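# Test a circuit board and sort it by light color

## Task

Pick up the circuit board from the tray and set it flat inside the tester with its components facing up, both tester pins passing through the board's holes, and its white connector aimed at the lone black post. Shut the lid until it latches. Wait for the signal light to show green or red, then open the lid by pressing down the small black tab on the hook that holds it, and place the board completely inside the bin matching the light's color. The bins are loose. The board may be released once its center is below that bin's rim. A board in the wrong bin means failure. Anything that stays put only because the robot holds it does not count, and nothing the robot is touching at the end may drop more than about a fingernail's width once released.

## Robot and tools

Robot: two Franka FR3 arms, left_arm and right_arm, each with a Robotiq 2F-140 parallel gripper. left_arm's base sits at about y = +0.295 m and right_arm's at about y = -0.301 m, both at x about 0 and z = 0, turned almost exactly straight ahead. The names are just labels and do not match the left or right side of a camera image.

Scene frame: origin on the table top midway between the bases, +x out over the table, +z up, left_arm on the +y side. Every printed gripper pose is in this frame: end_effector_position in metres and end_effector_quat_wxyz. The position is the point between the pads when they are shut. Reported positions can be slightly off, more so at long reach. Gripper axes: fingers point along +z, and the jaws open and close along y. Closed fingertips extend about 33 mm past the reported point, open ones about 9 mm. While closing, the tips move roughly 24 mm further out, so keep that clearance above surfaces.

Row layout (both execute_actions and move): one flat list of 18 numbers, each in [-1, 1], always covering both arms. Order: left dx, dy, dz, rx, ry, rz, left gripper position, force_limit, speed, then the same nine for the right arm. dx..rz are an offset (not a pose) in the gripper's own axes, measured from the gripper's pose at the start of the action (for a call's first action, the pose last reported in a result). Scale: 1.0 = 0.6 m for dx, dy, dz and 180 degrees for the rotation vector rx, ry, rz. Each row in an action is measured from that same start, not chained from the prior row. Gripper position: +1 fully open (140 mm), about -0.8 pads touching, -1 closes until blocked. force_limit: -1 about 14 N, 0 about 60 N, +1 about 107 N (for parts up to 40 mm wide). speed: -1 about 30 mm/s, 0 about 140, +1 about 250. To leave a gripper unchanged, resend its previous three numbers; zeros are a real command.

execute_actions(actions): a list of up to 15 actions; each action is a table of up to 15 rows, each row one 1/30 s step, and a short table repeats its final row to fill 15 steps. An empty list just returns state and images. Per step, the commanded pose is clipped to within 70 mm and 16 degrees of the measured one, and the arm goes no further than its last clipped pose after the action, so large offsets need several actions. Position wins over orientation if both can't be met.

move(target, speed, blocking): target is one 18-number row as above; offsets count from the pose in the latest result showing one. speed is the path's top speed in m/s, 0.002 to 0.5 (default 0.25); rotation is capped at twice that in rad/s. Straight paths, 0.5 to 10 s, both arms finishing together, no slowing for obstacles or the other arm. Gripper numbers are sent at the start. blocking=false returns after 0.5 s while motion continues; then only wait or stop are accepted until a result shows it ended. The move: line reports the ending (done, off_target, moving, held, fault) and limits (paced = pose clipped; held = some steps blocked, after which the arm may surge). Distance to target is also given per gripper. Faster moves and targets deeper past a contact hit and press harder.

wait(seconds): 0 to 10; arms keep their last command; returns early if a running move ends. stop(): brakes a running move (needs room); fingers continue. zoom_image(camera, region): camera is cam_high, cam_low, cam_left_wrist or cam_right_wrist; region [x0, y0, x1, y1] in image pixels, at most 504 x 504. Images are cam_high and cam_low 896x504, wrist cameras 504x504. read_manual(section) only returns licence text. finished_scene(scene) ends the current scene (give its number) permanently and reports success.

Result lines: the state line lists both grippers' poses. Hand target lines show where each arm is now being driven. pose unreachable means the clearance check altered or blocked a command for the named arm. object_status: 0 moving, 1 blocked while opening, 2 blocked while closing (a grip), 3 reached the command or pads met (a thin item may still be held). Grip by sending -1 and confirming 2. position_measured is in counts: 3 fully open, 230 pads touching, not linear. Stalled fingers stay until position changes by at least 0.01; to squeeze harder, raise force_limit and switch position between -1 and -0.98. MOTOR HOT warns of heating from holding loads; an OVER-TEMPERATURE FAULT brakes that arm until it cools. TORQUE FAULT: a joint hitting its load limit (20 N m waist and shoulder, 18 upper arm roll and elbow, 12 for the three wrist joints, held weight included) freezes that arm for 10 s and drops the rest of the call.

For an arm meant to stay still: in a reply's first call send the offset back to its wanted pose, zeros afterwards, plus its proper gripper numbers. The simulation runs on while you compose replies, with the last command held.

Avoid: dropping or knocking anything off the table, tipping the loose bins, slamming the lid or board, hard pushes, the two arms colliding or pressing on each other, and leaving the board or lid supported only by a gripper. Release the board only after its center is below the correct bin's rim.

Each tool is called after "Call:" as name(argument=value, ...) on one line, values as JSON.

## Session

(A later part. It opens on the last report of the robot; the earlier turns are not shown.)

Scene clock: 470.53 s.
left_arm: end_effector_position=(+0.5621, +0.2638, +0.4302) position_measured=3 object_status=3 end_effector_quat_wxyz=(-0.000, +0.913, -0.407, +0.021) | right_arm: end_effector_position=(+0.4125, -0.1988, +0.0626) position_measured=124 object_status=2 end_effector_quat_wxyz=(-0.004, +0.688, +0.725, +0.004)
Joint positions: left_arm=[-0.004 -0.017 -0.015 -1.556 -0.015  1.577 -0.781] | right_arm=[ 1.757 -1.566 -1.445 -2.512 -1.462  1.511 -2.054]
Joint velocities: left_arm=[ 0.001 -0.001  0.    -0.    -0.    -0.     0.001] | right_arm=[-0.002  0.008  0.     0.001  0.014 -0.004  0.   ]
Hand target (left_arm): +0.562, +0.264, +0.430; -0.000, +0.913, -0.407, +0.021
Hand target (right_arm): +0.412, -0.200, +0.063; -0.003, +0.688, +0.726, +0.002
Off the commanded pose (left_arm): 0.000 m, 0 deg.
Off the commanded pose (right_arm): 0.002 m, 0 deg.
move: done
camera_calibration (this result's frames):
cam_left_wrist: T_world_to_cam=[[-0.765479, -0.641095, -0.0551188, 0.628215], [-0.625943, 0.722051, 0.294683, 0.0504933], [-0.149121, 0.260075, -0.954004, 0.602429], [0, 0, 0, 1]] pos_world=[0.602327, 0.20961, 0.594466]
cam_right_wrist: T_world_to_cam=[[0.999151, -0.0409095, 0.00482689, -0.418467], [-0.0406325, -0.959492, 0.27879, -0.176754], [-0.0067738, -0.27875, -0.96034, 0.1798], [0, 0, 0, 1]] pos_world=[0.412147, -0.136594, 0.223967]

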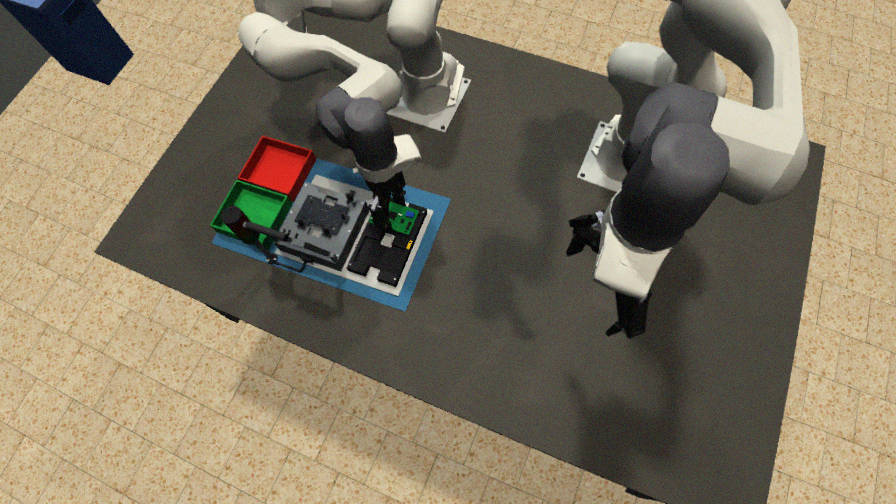

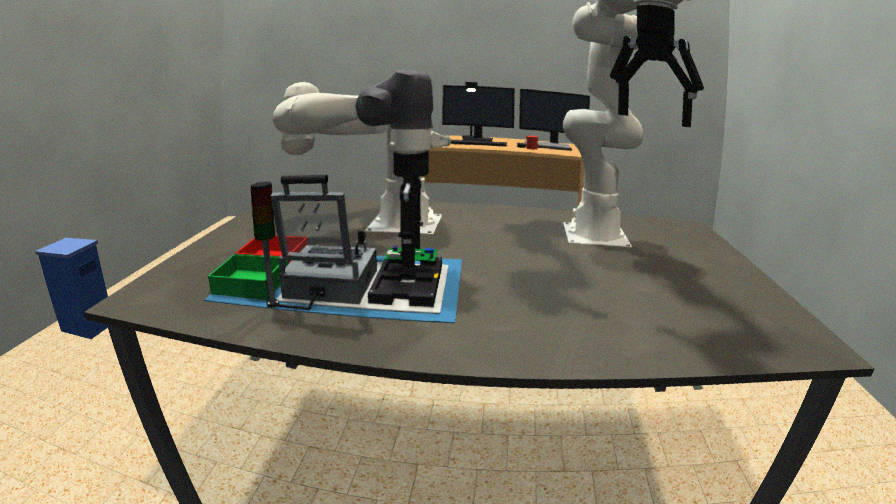

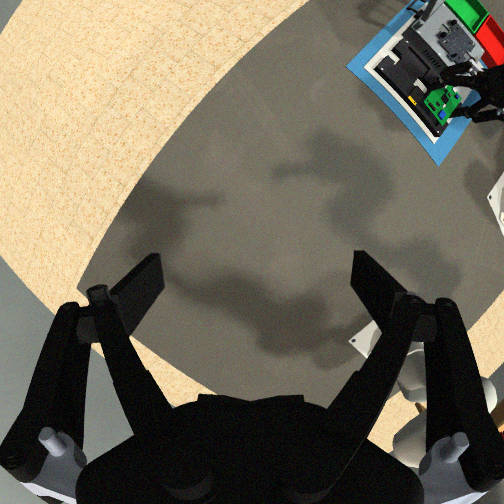

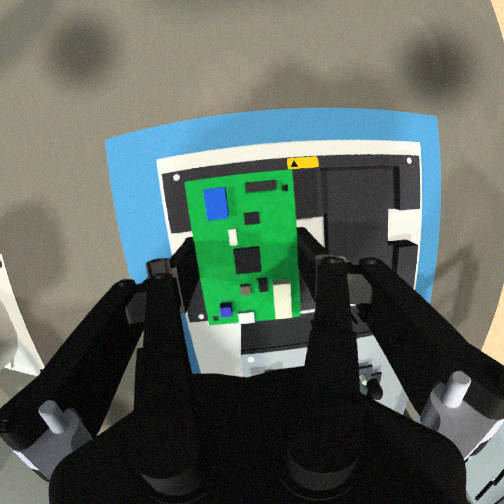

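Call:
move(target=[0,0,0,0,0,0,1,0,0, 0,0,-0.19,0,0,0,-1,-0.3,-0.6], speed=0.15)

Call:
zoom_image(camera="cam_low", region=[350, 130, 470, 230])

Scene clock: 477.30 s.
left_arm: end_effector_position=(+0.5621, +0.2638, +0.4302) position_measured=3 object_status=3 end_effector_quat_wxyz=(-0.000, +0.913, -0.407, +0.021) | right_arm: end_effector_position=(+0.4155, -0.2015, +0.1743) position_measured=124 object_status=2 end_effector_quat_wxyz=(-0.002, +0.692, +0.722, +0.004)
Joint positions: left_arm=[-0.004 -0.017 -0.015 -1.556 -0.015  1.577 -0.781] | right_arm=[ 1.797 -1.476 -1.183 -2.41  -1.212  1.399 -2.059]
Joint velocities: left_arm=[-0.001 -0.    -0.001 -0.001 -0.    -0.    -0.001] | right_arm=[-0.     0.001  0.001  0.001  0.008 -0.006 -0.005]
Hand target (left_arm): +0.562, +0.264, +0.430; -0.000, +0.913, -0.407, +0.021
Hand target (right_arm): +0.415, -0.202, +0.175; -0.002, +0.690, +0.724, +0.002
Off the commanded pose (left_arm): 0.000 m, 0 deg.
Off the commanded pose (right_arm): 0.004 m, 1 deg.
move: off_target (right_arm)
camera_calibration (this result's frames):
cam_left_wrist: T_world_to_cam=[[-0.765479, -0.641095, -0.0551188, 0.628215], [-0.625943, 0.722051, 0.294683, 0.0504933], [-0.149121, 0.260075, -0.954004, 0.602428], [0, 0, 0, 1]] pos_world=[0.602327, 0.20961, 0.594466]
cam_right_wrist: T_world_to_cam=[[0.998695, -0.0506523, 0.00657426, -0.424272], [-0.0504672, -0.958729, 0.279807, -0.206209], [-0.00786995, -0.279774, -0.960034, 0.286492], [0, 0, 0, 1]] pos_world=[0.415566, -0.139036, 0.33553]

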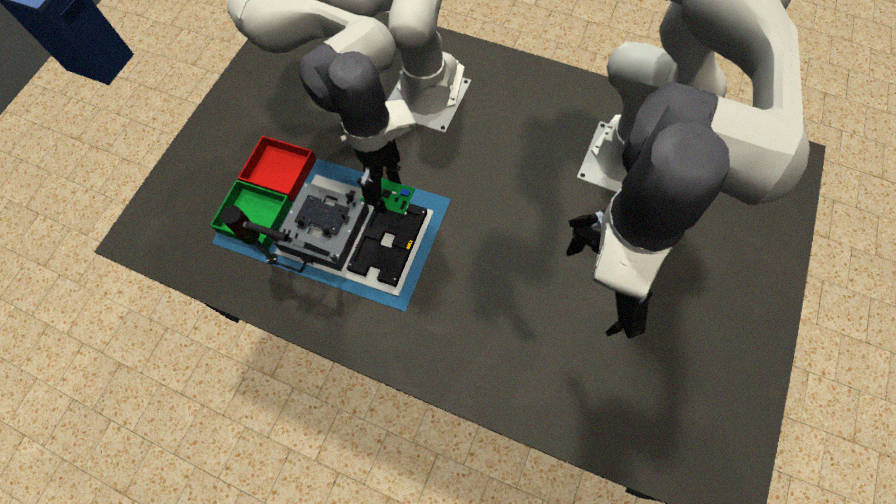

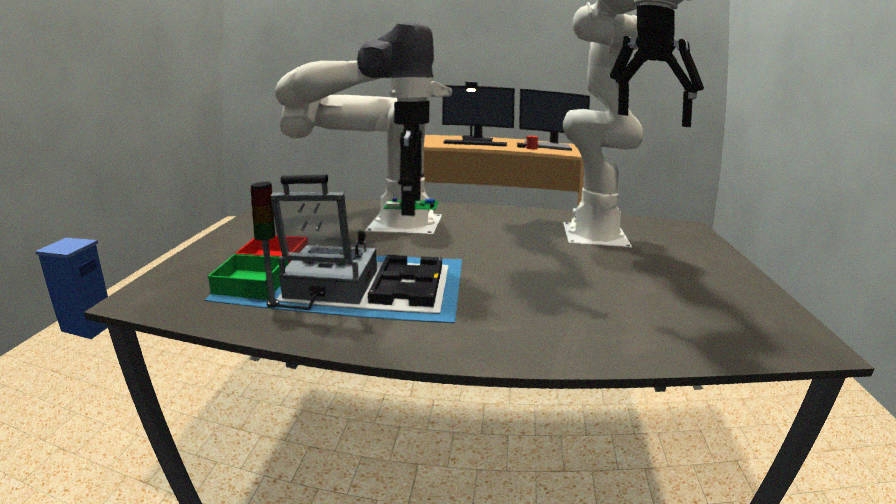

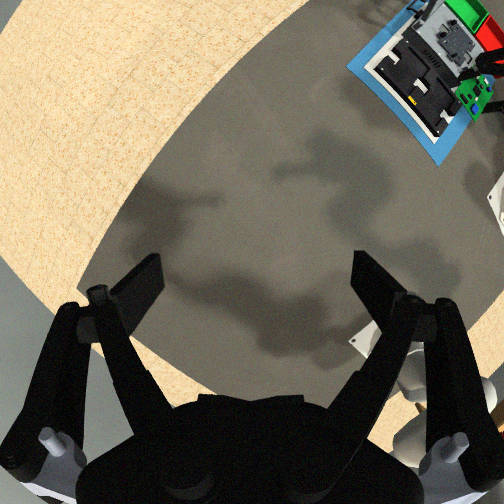

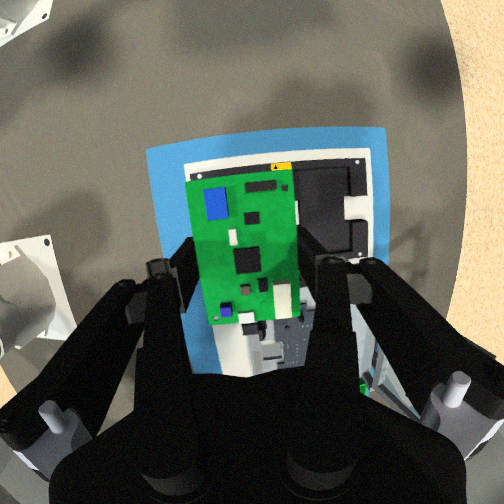

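Region (350, 130, 470, 230) of cam_low's 896x504 image, scaled by 4.200, with more detail than that image has.

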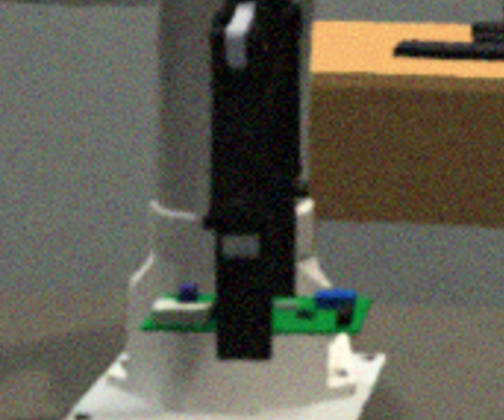

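Call:
move(target=[0,0,0,0,0,0,1,0,0, -0.1,0.03,-0.03,0,0,0.5,-1,-0.3,-0.6], speed=0.4)

Scene clock: 516.37 s.
left_arm: end_effector_position=(+0.5621, +0.2638, +0.4302) position_measured=3 object_status=3 end_effector_quat_wxyz=(-0.000, +0.913, -0.407, +0.021) | right_arm: end_effector_position=(+0.4341, -0.2660, +0.1909) position_measured=124 object_status=2 end_effector_quat_wxyz=(-0.004, +1.000, +0.026, -0.002)
Joint positions: left_arm=[-0.004 -0.017 -0.015 -1.556 -0.015  1.577 -0.781] | right_arm=[ 1.481 -1.028 -1.188 -2.394 -0.927  1.736 -0.828]
Joint velocities: left_arm=[-0.001 -0.    -0.002 -0.    -0.001  0.001  0.001] | right_arm=[0.002 0.001 0.    0.    0.001 0.004 0.031]
Hand target (left_arm): +0.562, +0.264, +0.430; -0.000, +0.913, -0.407, +0.021
Hand target (right_arm): +0.434, -0.265, +0.192; -0.006, +1.000, +0.019, -0.000
Off the commanded pose (left_arm): 0.000 m, 0 deg.
Off the commanded pose (right_arm): 0.006 m, 1 deg.
move: off_target (right_arm)
camera_calibration (this result's frames):
cam_left_wrist: T_world_to_cam=[[-0.765479, -0.641095, -0.0551188, 0.628215], [-0.625943, 0.722051, 0.294683, 0.0504934], [-0.149121, 0.260075, -0.954004, 0.602429], [0, 0, 0, 1]] pos_world=[0.602327, 0.20961, 0.594466]
cam_right_wrist: T_world_to_cam=[[-0.0417587, -0.999121, -0.00376656, -0.244894], [-0.955353, 0.0388252, 0.292905, 0.383823], [-0.292501, 0.0158297, -0.956134, 0.486005], [0, 0, 0, 1]] pos_world=[0.498617, -0.267274, 0.35134]

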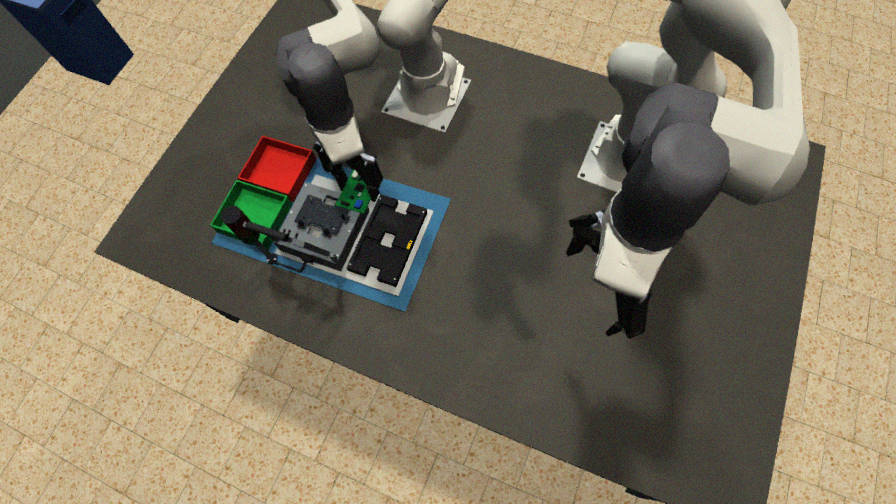

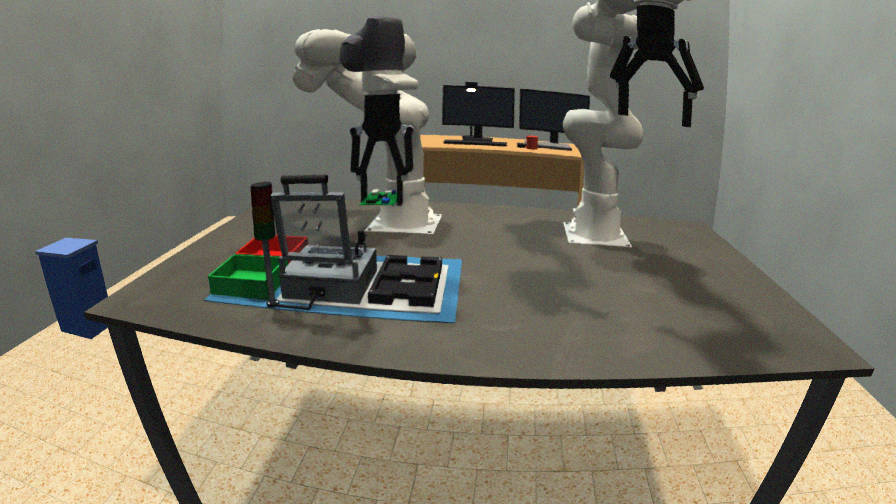

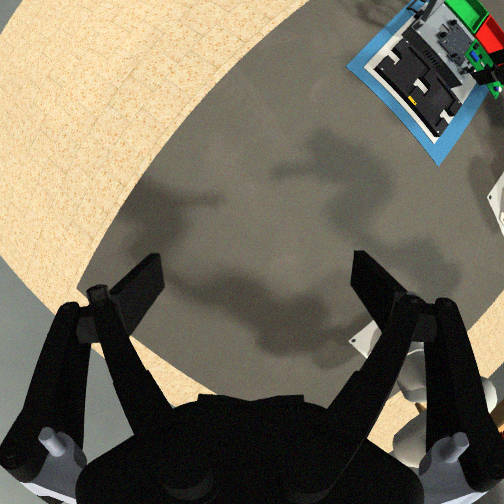

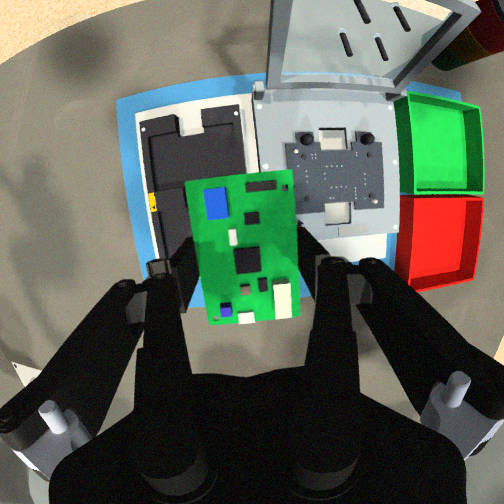

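Call:
move(target=[0,0,0,0,0,0,1,0,0, 0.0697,0.1688,0.04,0,0,0.503,-1,-0.3,-0.6], speed=0.4)

Scene clock: 526.13 s.
left_arm: end_effector_position=(+0.5621, +0.2638, +0.4302) position_measured=3 object_status=3 end_effector_quat_wxyz=(-0.000, +0.913, -0.407, +0.021) | right_arm: end_effector_position=(+0.4761, -0.3704, +0.1682) position_measured=124 object_status=2 end_effector_quat_wxyz=(-0.001, +0.724, -0.690, -0.006)
Joint positions: left_arm=[-0.004 -0.017 -0.015 -1.556 -0.015  1.577 -0.781] | right_arm=[ 1.171 -0.447 -1.265 -2.333 -0.495  2.122  0.177]
Joint velocities: left_arm=[-0.    -0.001 -0.     0.     0.001  0.    -0.001] | right_arm=[-0.004  0.001  0.002 -0.003  0.003  0.006  0.024]
Hand target (left_arm): +0.562, +0.264, +0.430; -0.000, +0.913, -0.407, +0.021
Hand target (right_arm): +0.477, -0.370, +0.168; -0.002, +0.719, -0.695, -0.005
Off the commanded pose (left_arm): 0.000 m, 0 deg.
Off the commanded pose (right_arm): 0.008 m, 0 deg.
move: off_target (right_arm)
camera_calibration (this result's frames):
cam_left_wrist: T_world_to_cam=[[-0.765479, -0.641095, -0.0551188, 0.628215], [-0.625943, 0.722051, 0.294683, 0.0504935], [-0.149121, 0.260075, -0.954004, 0.602428], [0, 0, 0, 1]] pos_world=[0.602327, 0.20961, 0.594466]
cam_right_wrist: T_world_to_cam=[[-0.998864, 0.0460459, 0.0122699, 0.492581], [0.0476103, 0.953483, 0.297664, 0.295188], [0.00200708, 0.29791, -0.954592, 0.442214], [0, 0, 0, 1]] pos_world=[0.47708, -0.435878, 0.328223]

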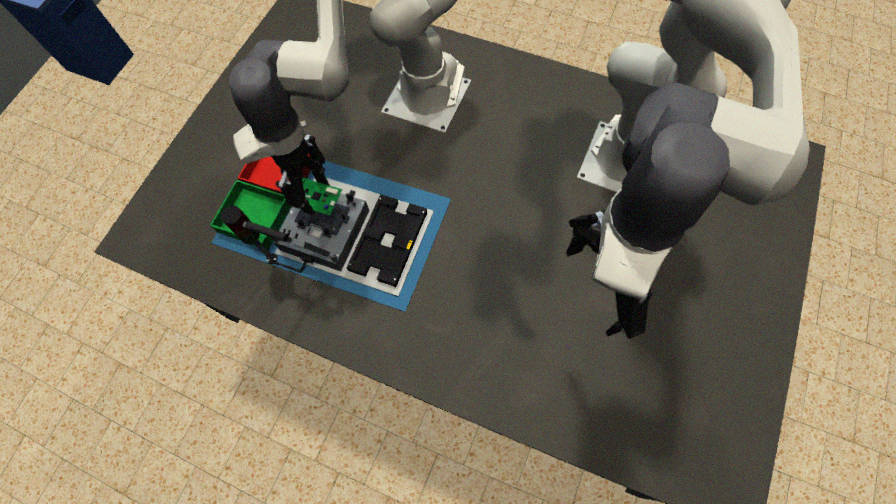

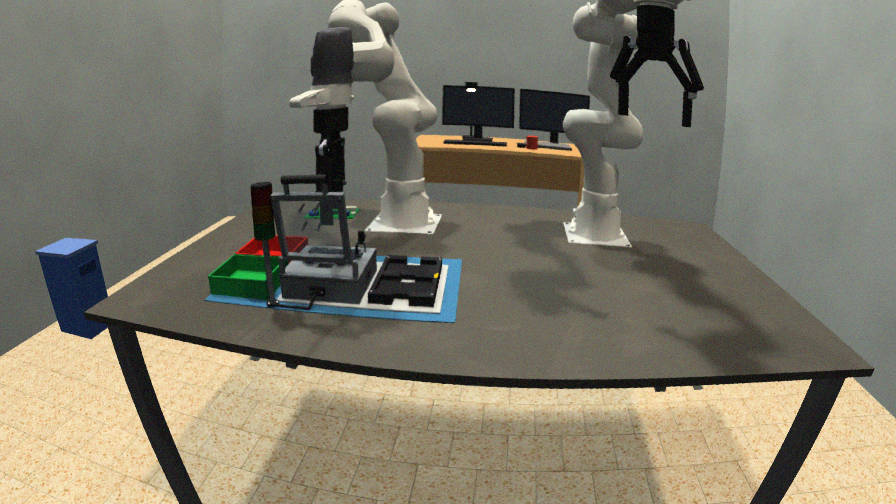

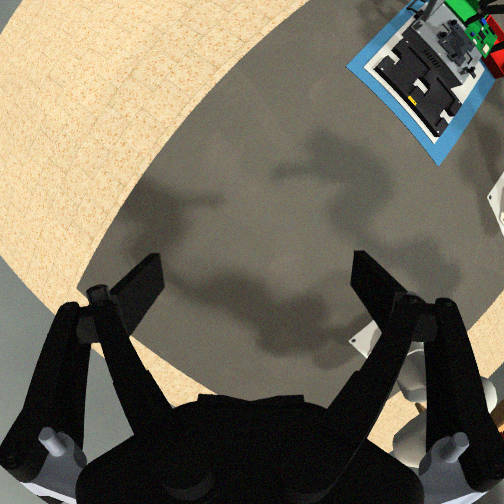

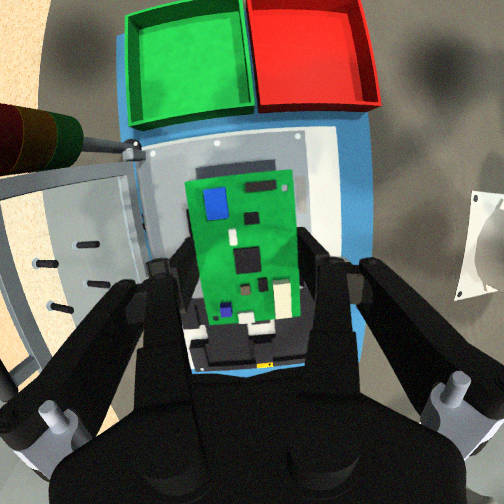

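Call:
move(target=[0,0,0,0,0,0,1,0,0, 0.004,-0.006,0.075,0,0,0,-1,-0.3,-0.6], speed=0.08)

Call:
zoom_image(camera="cam_right_wrist", region=[150, 130, 350, 330])

Call:
zoom_image(camera="cam_high", region=[260, 150, 400, 270])

Call:
zoom_image(camera="cam_low", region=[260, 180, 400, 300])

Scene clock: 547.60 s.
left_arm: end_effector_position=(+0.5621, +0.2638, +0.4302) position_measured=3 object_status=3 end_effector_quat_wxyz=(-0.000, +0.913, -0.407, +0.021) | right_arm: end_effector_position=(+0.4762, -0.3715, +0.1223) position_measured=124 object_status=2 end_effector_quat_wxyz=(+0.002, +0.722, -0.692, -0.009)
Joint positions: left_arm=[-0.004 -0.017 -0.015 -1.556 -0.015  1.577 -0.781] | right_arm=[ 1.314 -0.395 -1.45  -2.372 -0.498  2.24   0.173]
Joint velocities: left_arm=[ 0.001 -0.001 -0.    -0.     0.001  0.001 -0.001] | right_arm=[ 0.009  0.002 -0.007  0.001 -0.004  0.013 -0.002]
Hand target (left_arm): +0.562, +0.264, +0.430; -0.000, +0.913, -0.407, +0.021
Hand target (right_arm): +0.479, -0.372, +0.123; -0.001, +0.724, -0.690, -0.007
Off the commanded pose (left_arm): 0.000 m, 0 deg.
Off the commanded pose (right_arm): 0.003 m, 1 deg.
move: done
camera_calibration (this result's frames):
cam_left_wrist: T_world_to_cam=[[-0.765479, -0.641095, -0.0551187, 0.628215], [-0.625943, 0.722051, 0.294683, 0.0504934], [-0.149121, 0.260075, -0.954004, 0.602429], [0, 0, 0, 1]] pos_world=[0.602327, 0.20961, 0.594466]
cam_right_wrist: T_world_to_cam=[[-0.998497, 0.050714, 0.0207776, 0.493872], [0.0546042, 0.953018, 0.297953, 0.306362], [-0.00469109, 0.29864, -0.954354, 0.402236], [0, 0, 0, 1]] pos_world=[0.478288, -0.437138, 0.282333]

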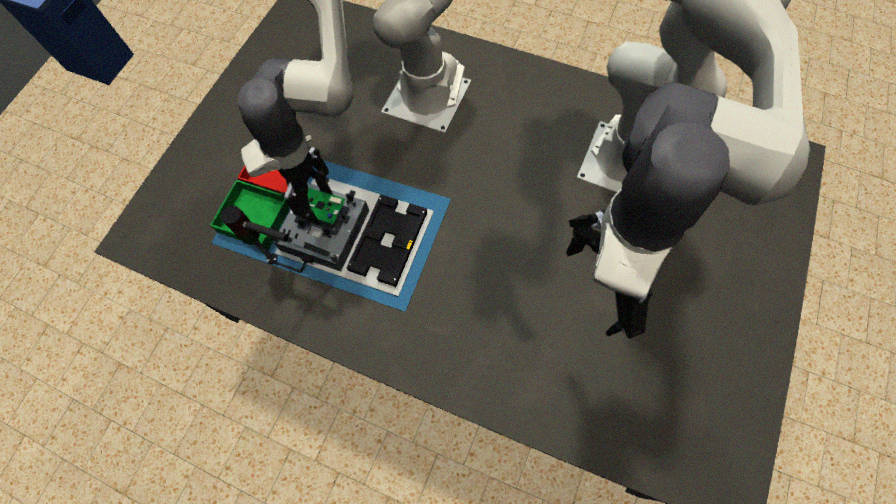

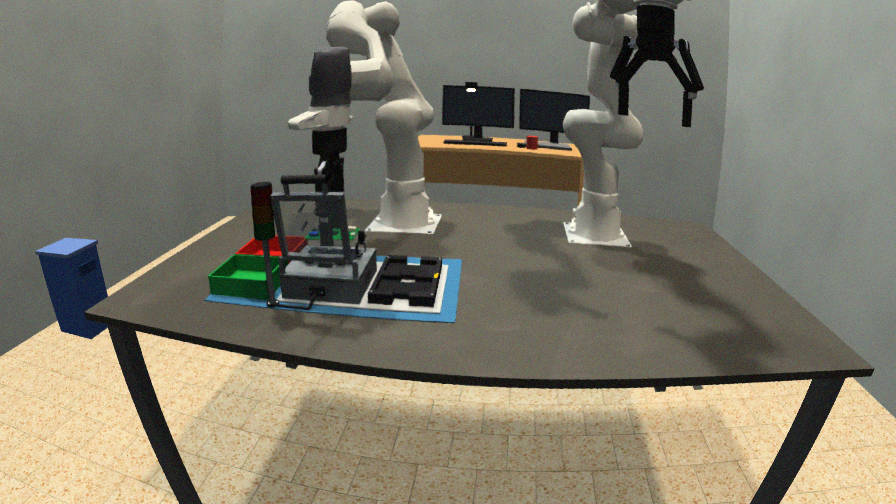

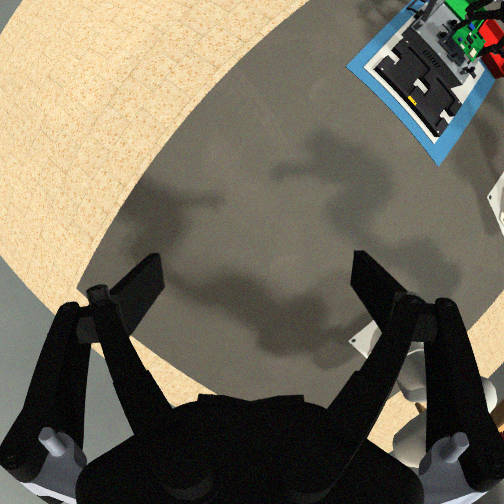

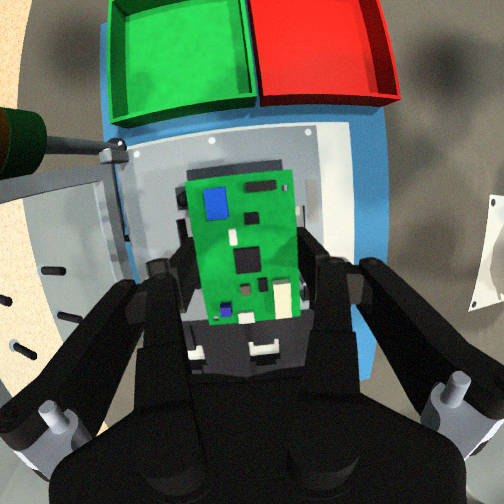

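Region (150, 130, 350, 330) of cam_right_wrist's 504x504 image, scaled by 2.520, with more detail than that image has.

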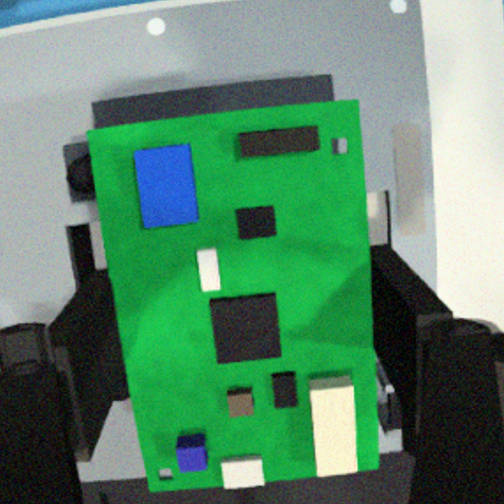

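Region (260, 150, 400, 270) of cam_high's 896x504 image, scaled by 3.600, with more detail than that image has; it fills the top 432 rows of this view, and the rest is white.

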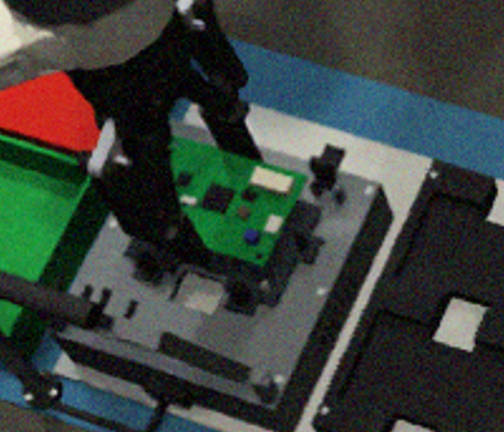

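Region (260, 180, 400, 300) of cam_low's 896x504 image, scaled by 3.600, with more detail than that image has; it fills the top 432 rows of this view, and the rest is white.

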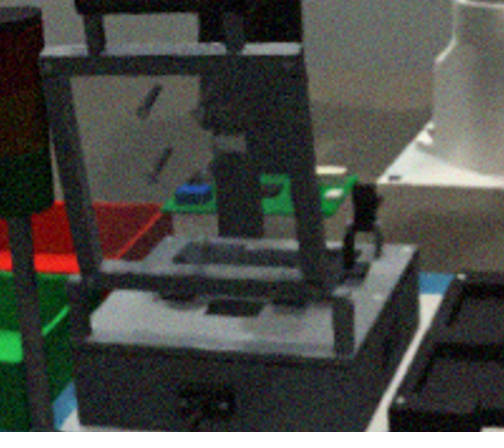

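Call:
move(target=[0,0,0,0,0,0,1,0,0, 0.009,-0.009,0.025,0,0,0,-1,-0.3,-0.6], speed=0.03)

Call:
zoom_image(camera="cam_right_wrist", region=[150, 130, 350, 330])

Call:
zoom_image(camera="cam_high", region=[270, 160, 390, 260])

Scene clock: 588.90 s.
left_arm: end_effector_position=(+0.5621, +0.2638, +0.4302) position_measured=3 object_status=3 end_effector_quat_wxyz=(-0.000, +0.913, -0.407, +0.021) | right_arm: end_effector_position=(+0.4786, -0.3761, +0.1062) position_measured=124 object_status=2 end_effector_quat_wxyz=(+0.004, +0.720, -0.693, -0.012)
Joint positions: left_arm=[-0.004 -0.017 -0.015 -1.556 -0.015  1.577 -0.781] | right_arm=[ 1.41  -0.387 -1.562 -2.366 -0.506  2.27   0.171]
Joint velocities: left_arm=[ 0.     0.    -0.003  0.001 -0.     0.     0.002] | right_arm=[ 0.012 -0.    -0.011  0.003 -0.007  0.006 -0.001]
Hand target (left_arm): +0.562, +0.264, +0.430; -0.000, +0.913, -0.407, +0.021
Hand target (right_arm): +0.481, -0.376, +0.107; +0.002, +0.722, -0.692, -0.010
Off the commanded pose (left_arm): 0.000 m, 0 deg.
Off the commanded pose (right_arm): 0.003 m, 1 deg.
move: done
camera_calibration (this result's frames):
cam_left_wrist: T_world_to_cam=[[-0.765479, -0.641095, -0.0551189, 0.628215], [-0.625943, 0.722051, 0.294683, 0.0504936], [-0.149121, 0.260075, -0.954004, 0.602429], [0, 0, 0, 1]] pos_world=[0.602327, 0.20961, 0.594466]
cam_right_wrist: T_world_to_cam=[[-0.998077, 0.0549978, 0.0285965, 0.497368], [0.0610315, 0.95259, 0.298072, 0.312157], [-0.0108475, 0.299244, -0.954115, 0.391306], [0, 0, 0, 1]] pos_world=[0.481605, -0.441808, 0.266083]

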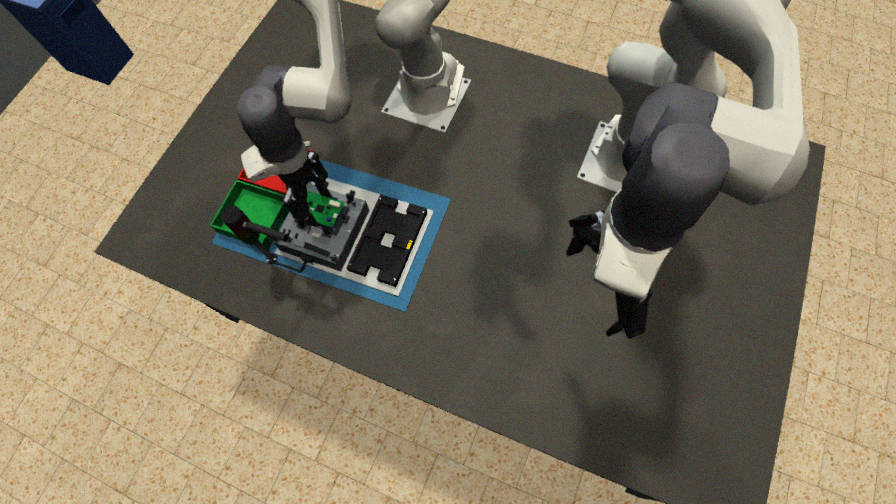

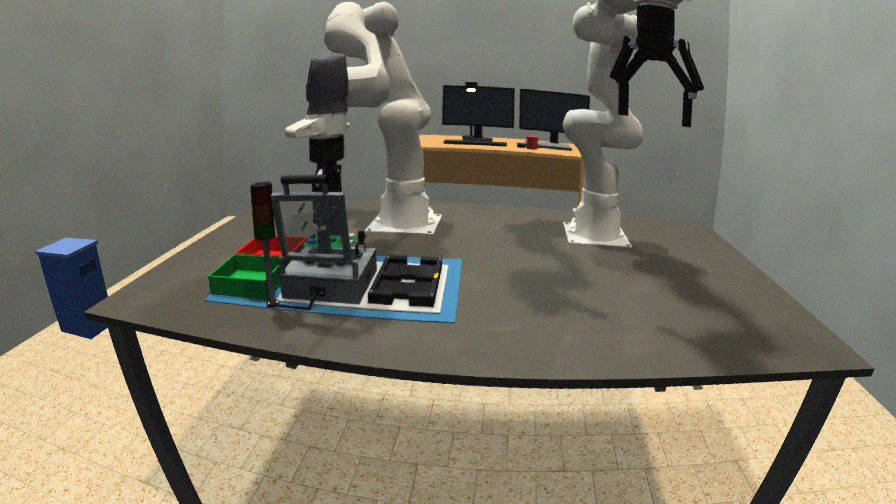

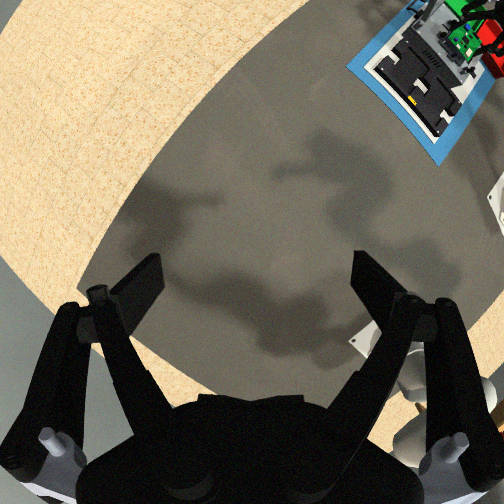

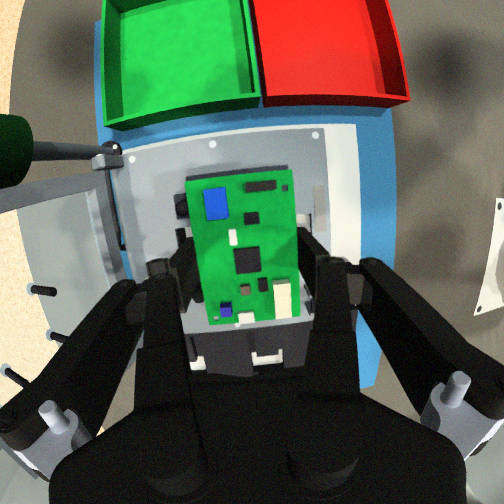

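Region (150, 130, 350, 330) of cam_right_wrist's 504x504 image, scaled by 2.520, with more detail than that image has.

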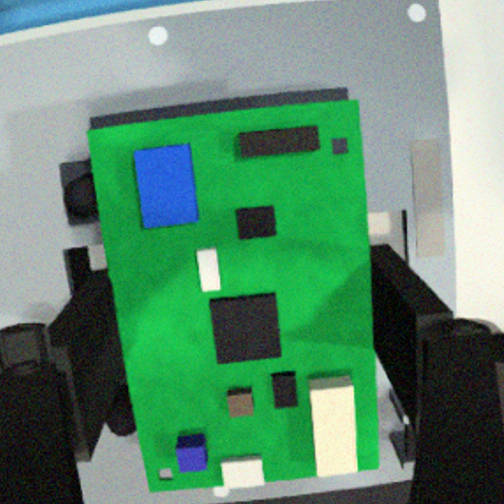

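Region (270, 160, 390, 260) of cam_high's 896x504 image, scaled by 4.200, with more detail than that image has.

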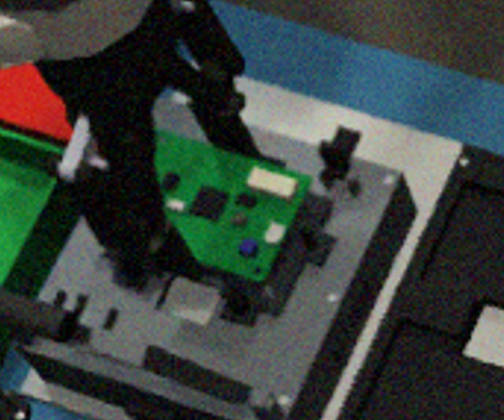

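Call:
move(target=[0,0,0,0,0,0,1,0,0, 0.004,-0.003,0.02,0.009,0.005,0,-1,-0.3,-0.6], speed=0.02)

Call:
zoom_image(camera="cam_right_wrist", region=[150, 130, 350, 330])

Scene clock: 646.17 s.
left_arm: end_effector_position=(+0.5621, +0.2638, +0.4302) position_measured=3 object_status=3 end_effector_quat_wxyz=(-0.000, +0.913, -0.407, +0.021) | right_arm: end_effector_position=(+0.4781, -0.3781, +0.0944) position_measured=124 object_status=2 end_effector_quat_wxyz=(+0.001, +0.722, -0.692, +0.000)
Joint positions: left_arm=[-0.004 -0.017 -0.015 -1.556 -0.015  1.577 -0.781] | right_arm=[ 1.419 -0.369 -1.587 -2.401 -0.526  2.333  0.179]
Joint velocities: left_arm=[ 0.001 -0.     0.001  0.001 -0.     0.001 -0.002] | right_arm=[ 0.005  0.008 -0.005 -0.    -0.     0.03   0.005]
Hand target (left_arm): +0.562, +0.264, +0.430; -0.000, +0.913, -0.407, +0.021
Hand target (right_arm): +0.480, -0.378, +0.094; -0.000, +0.721, -0.693, +0.003
Off the commanded pose (left_arm): 0.000 m, 0 deg.
Off the commanded pose (right_arm): 0.002 m, 0 deg.
move: done
camera_calibration (this result's frames):
cam_left_wrist: T_world_to_cam=[[-0.765479, -0.641095, -0.0551189, 0.628215], [-0.625943, 0.722051, 0.294683, 0.0504934], [-0.149121, 0.260075, -0.954004, 0.602428], [0, 0, 0, 1]] pos_world=[0.602327, 0.20961, 0.594466]
cam_right_wrist: T_world_to_cam=[[-0.998685, 0.0509281, 0.00594861, 0.498231], [0.0504934, 0.956663, 0.286785, 0.325236], [0.0089146, 0.286708, -0.957976, 0.366825], [0, 0, 0, 1]] pos_world=[0.477883, -0.441687, 0.255173]

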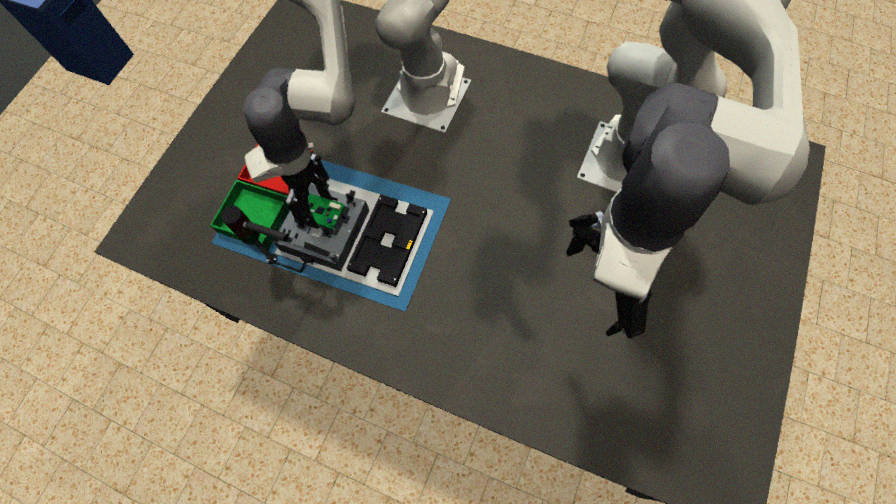

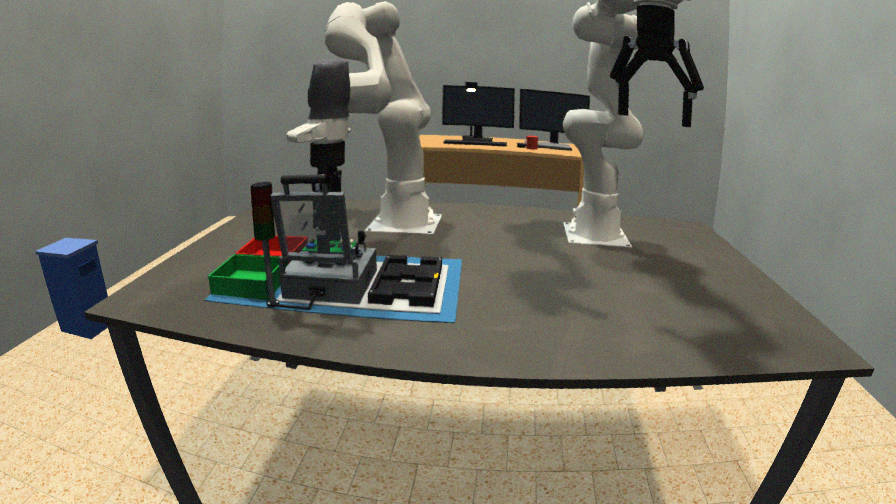

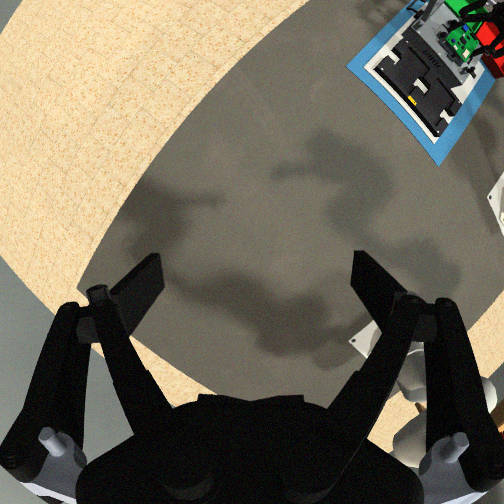

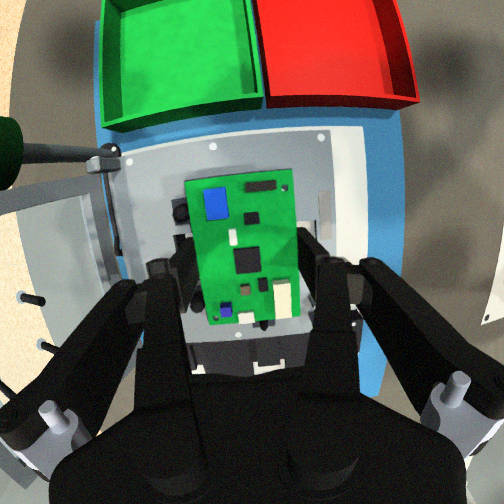

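Region (150, 130, 350, 330) of cam_right_wrist's 504x504 image, scaled by 2.520, with more detail than that image has.

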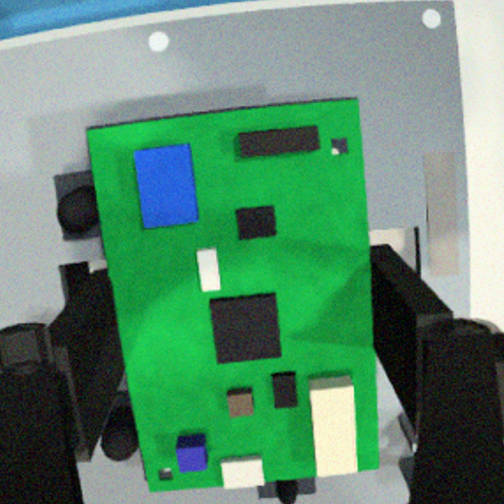

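Call:
zoom_image(camera="cam_right_wrist", region=[260, 160, 320, 220])

Call:
zoom_image(camera="cam_right_wrist", region=[185, 275, 285, 345])

Region (260, 160, 320, 220) of cam_right_wrist's 504x504 image, scaled by 8.400, with more detail than that image has.

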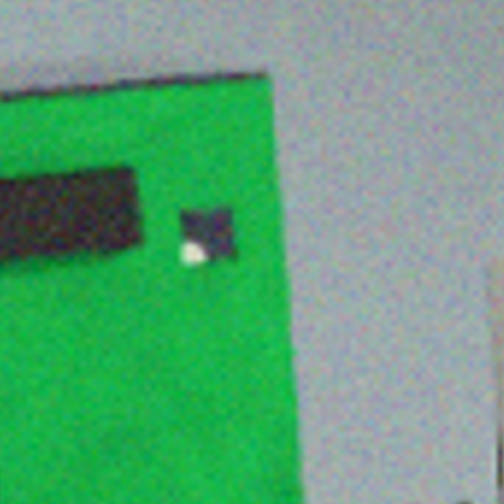

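Region (185, 275, 285, 345) of cam_right_wrist's 504x504 image, scaled by 5.040, with more detail than that image has; it fills the top 353 rows of this view, and the rest is white.

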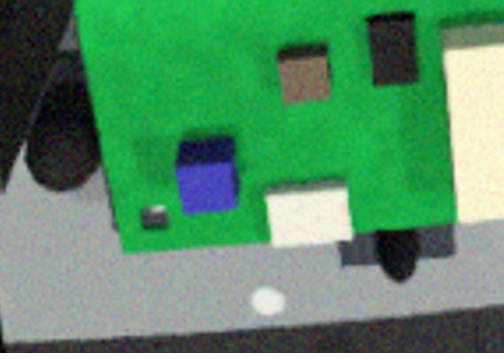

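Call:
move(target=[0,0,0,0,0,0,1,0,0, -0.004,0,0.004,0,0,0,-1,-0.3,-0.6], speed=0.01)

Call:
zoom_image(camera="cam_right_wrist", region=[260, 160, 320, 220])

Call:
zoom_image(camera="cam_right_wrist", region=[160, 150, 340, 345])

Scene clock: 692.70 s.
left_arm: end_effector_position=(+0.5621, +0.2638, +0.4302) position_measured=3 object_status=3 end_effector_quat_wxyz=(-0.000, +0.913, -0.407, +0.021) | right_arm: end_effector_position=(+0.4780, -0.3757, +0.0925) position_measured=124 object_status=2 end_effector_quat_wxyz=(+0.001, +0.723, -0.691, -0.000)
Joint positions: left_arm=[-0.004 -0.017 -0.015 -1.556 -0.015  1.577 -0.781] | right_arm=[ 1.431 -0.368 -1.596 -2.403 -0.526  2.338  0.18 ]
Joint velocities: left_arm=[ 0.     0.002  0.    -0.001  0.002  0.001 -0.   ] | right_arm=[ 0.003  0.001 -0.002 -0.001  0.     0.    -0.001]
Hand target (left_arm): +0.562, +0.264, +0.430; -0.000, +0.913, -0.407, +0.021
Hand target (right_arm): +0.478, -0.376, +0.092; +0.002, +0.722, -0.692, +0.000
Off the commanded pose (left_arm): 0.000 m, 0 deg.
Off the commanded pose (right_arm): 0.000 m, 0 deg.
move: done
camera_calibration (this result's frames):
cam_left_wrist: T_world_to_cam=[[-0.765479, -0.641095, -0.0551187, 0.628215], [-0.625943, 0.722051, 0.294683, 0.0504934], [-0.149121, 0.260075, -0.954004, 0.602429], [0, 0, 0, 1]] pos_world=[0.602327, 0.20961, 0.594466]
cam_right_wrist: T_world_to_cam=[[-0.998813, 0.0482662, 0.00649512, 0.497077], [0.0480941, 0.956556, 0.287555, 0.324572], [0.00766621, 0.287526, -0.957742, 0.3652], [0, 0, 0, 1]] pos_world=[0.478077, -0.439467, 0.253206]

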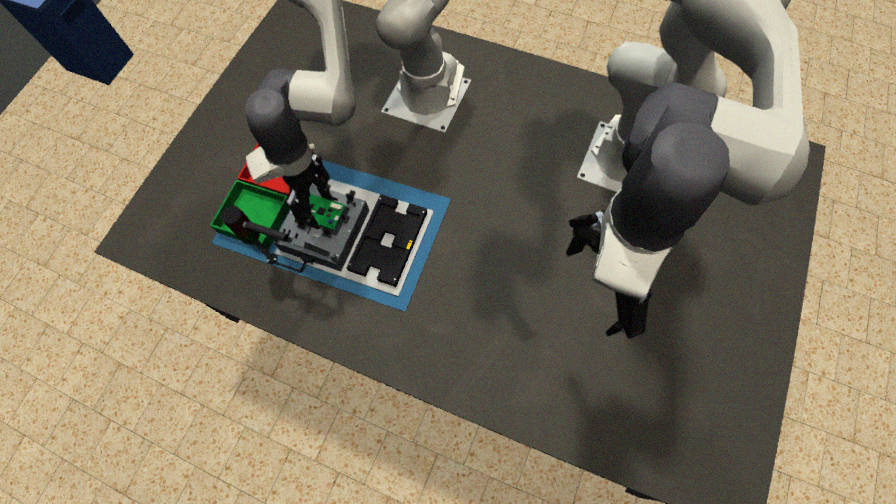

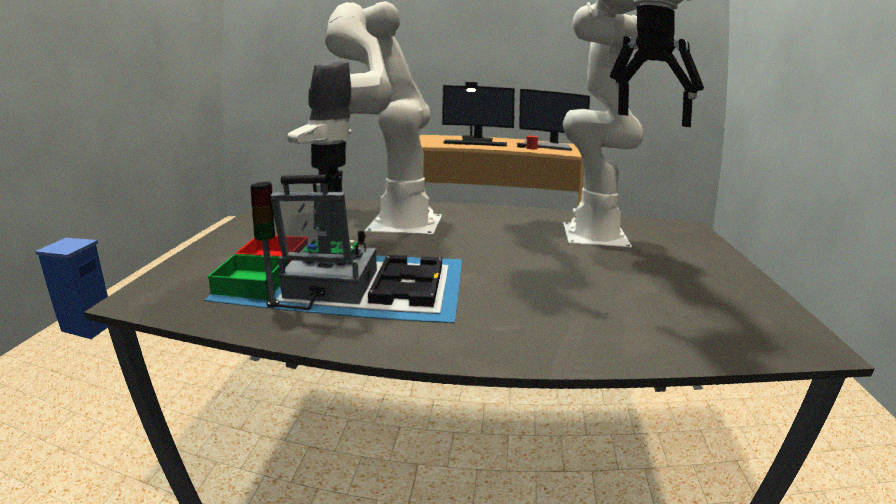

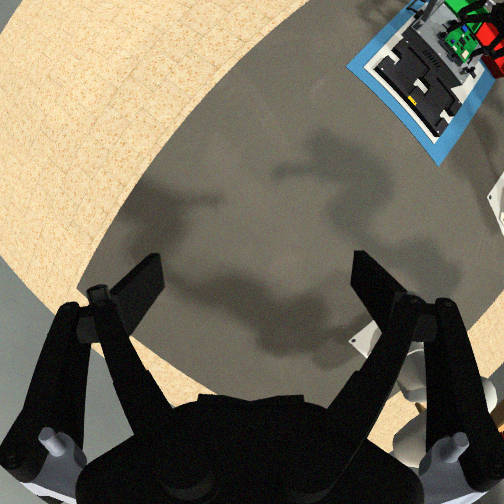

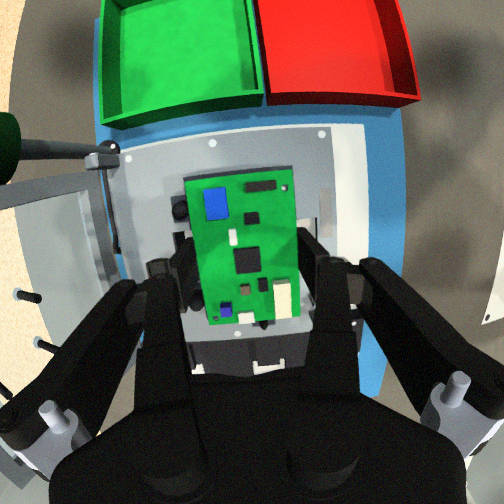

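Region (260, 160, 320, 220) of cam_right_wrist's 504x504 image, scaled by 8.400, with more detail than that image has.

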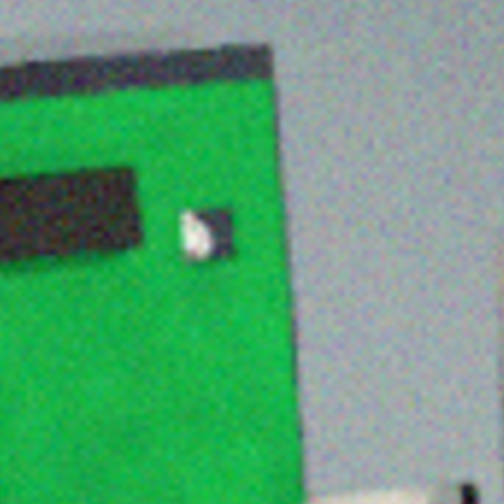

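Region (160, 150, 340, 345) of cam_right_wrist's 504x504 image, scaled by 2.585, with more detail than that image has; it fills the left 465 columns of this view, and the rest is white.

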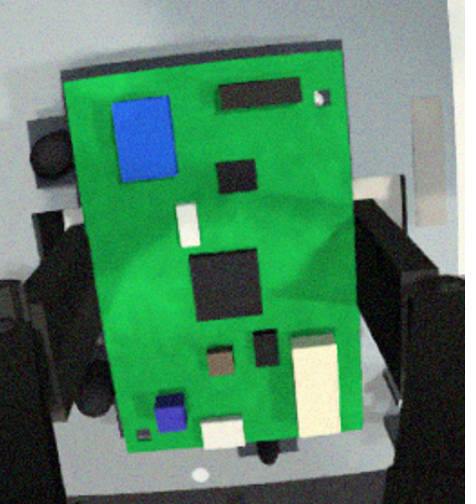

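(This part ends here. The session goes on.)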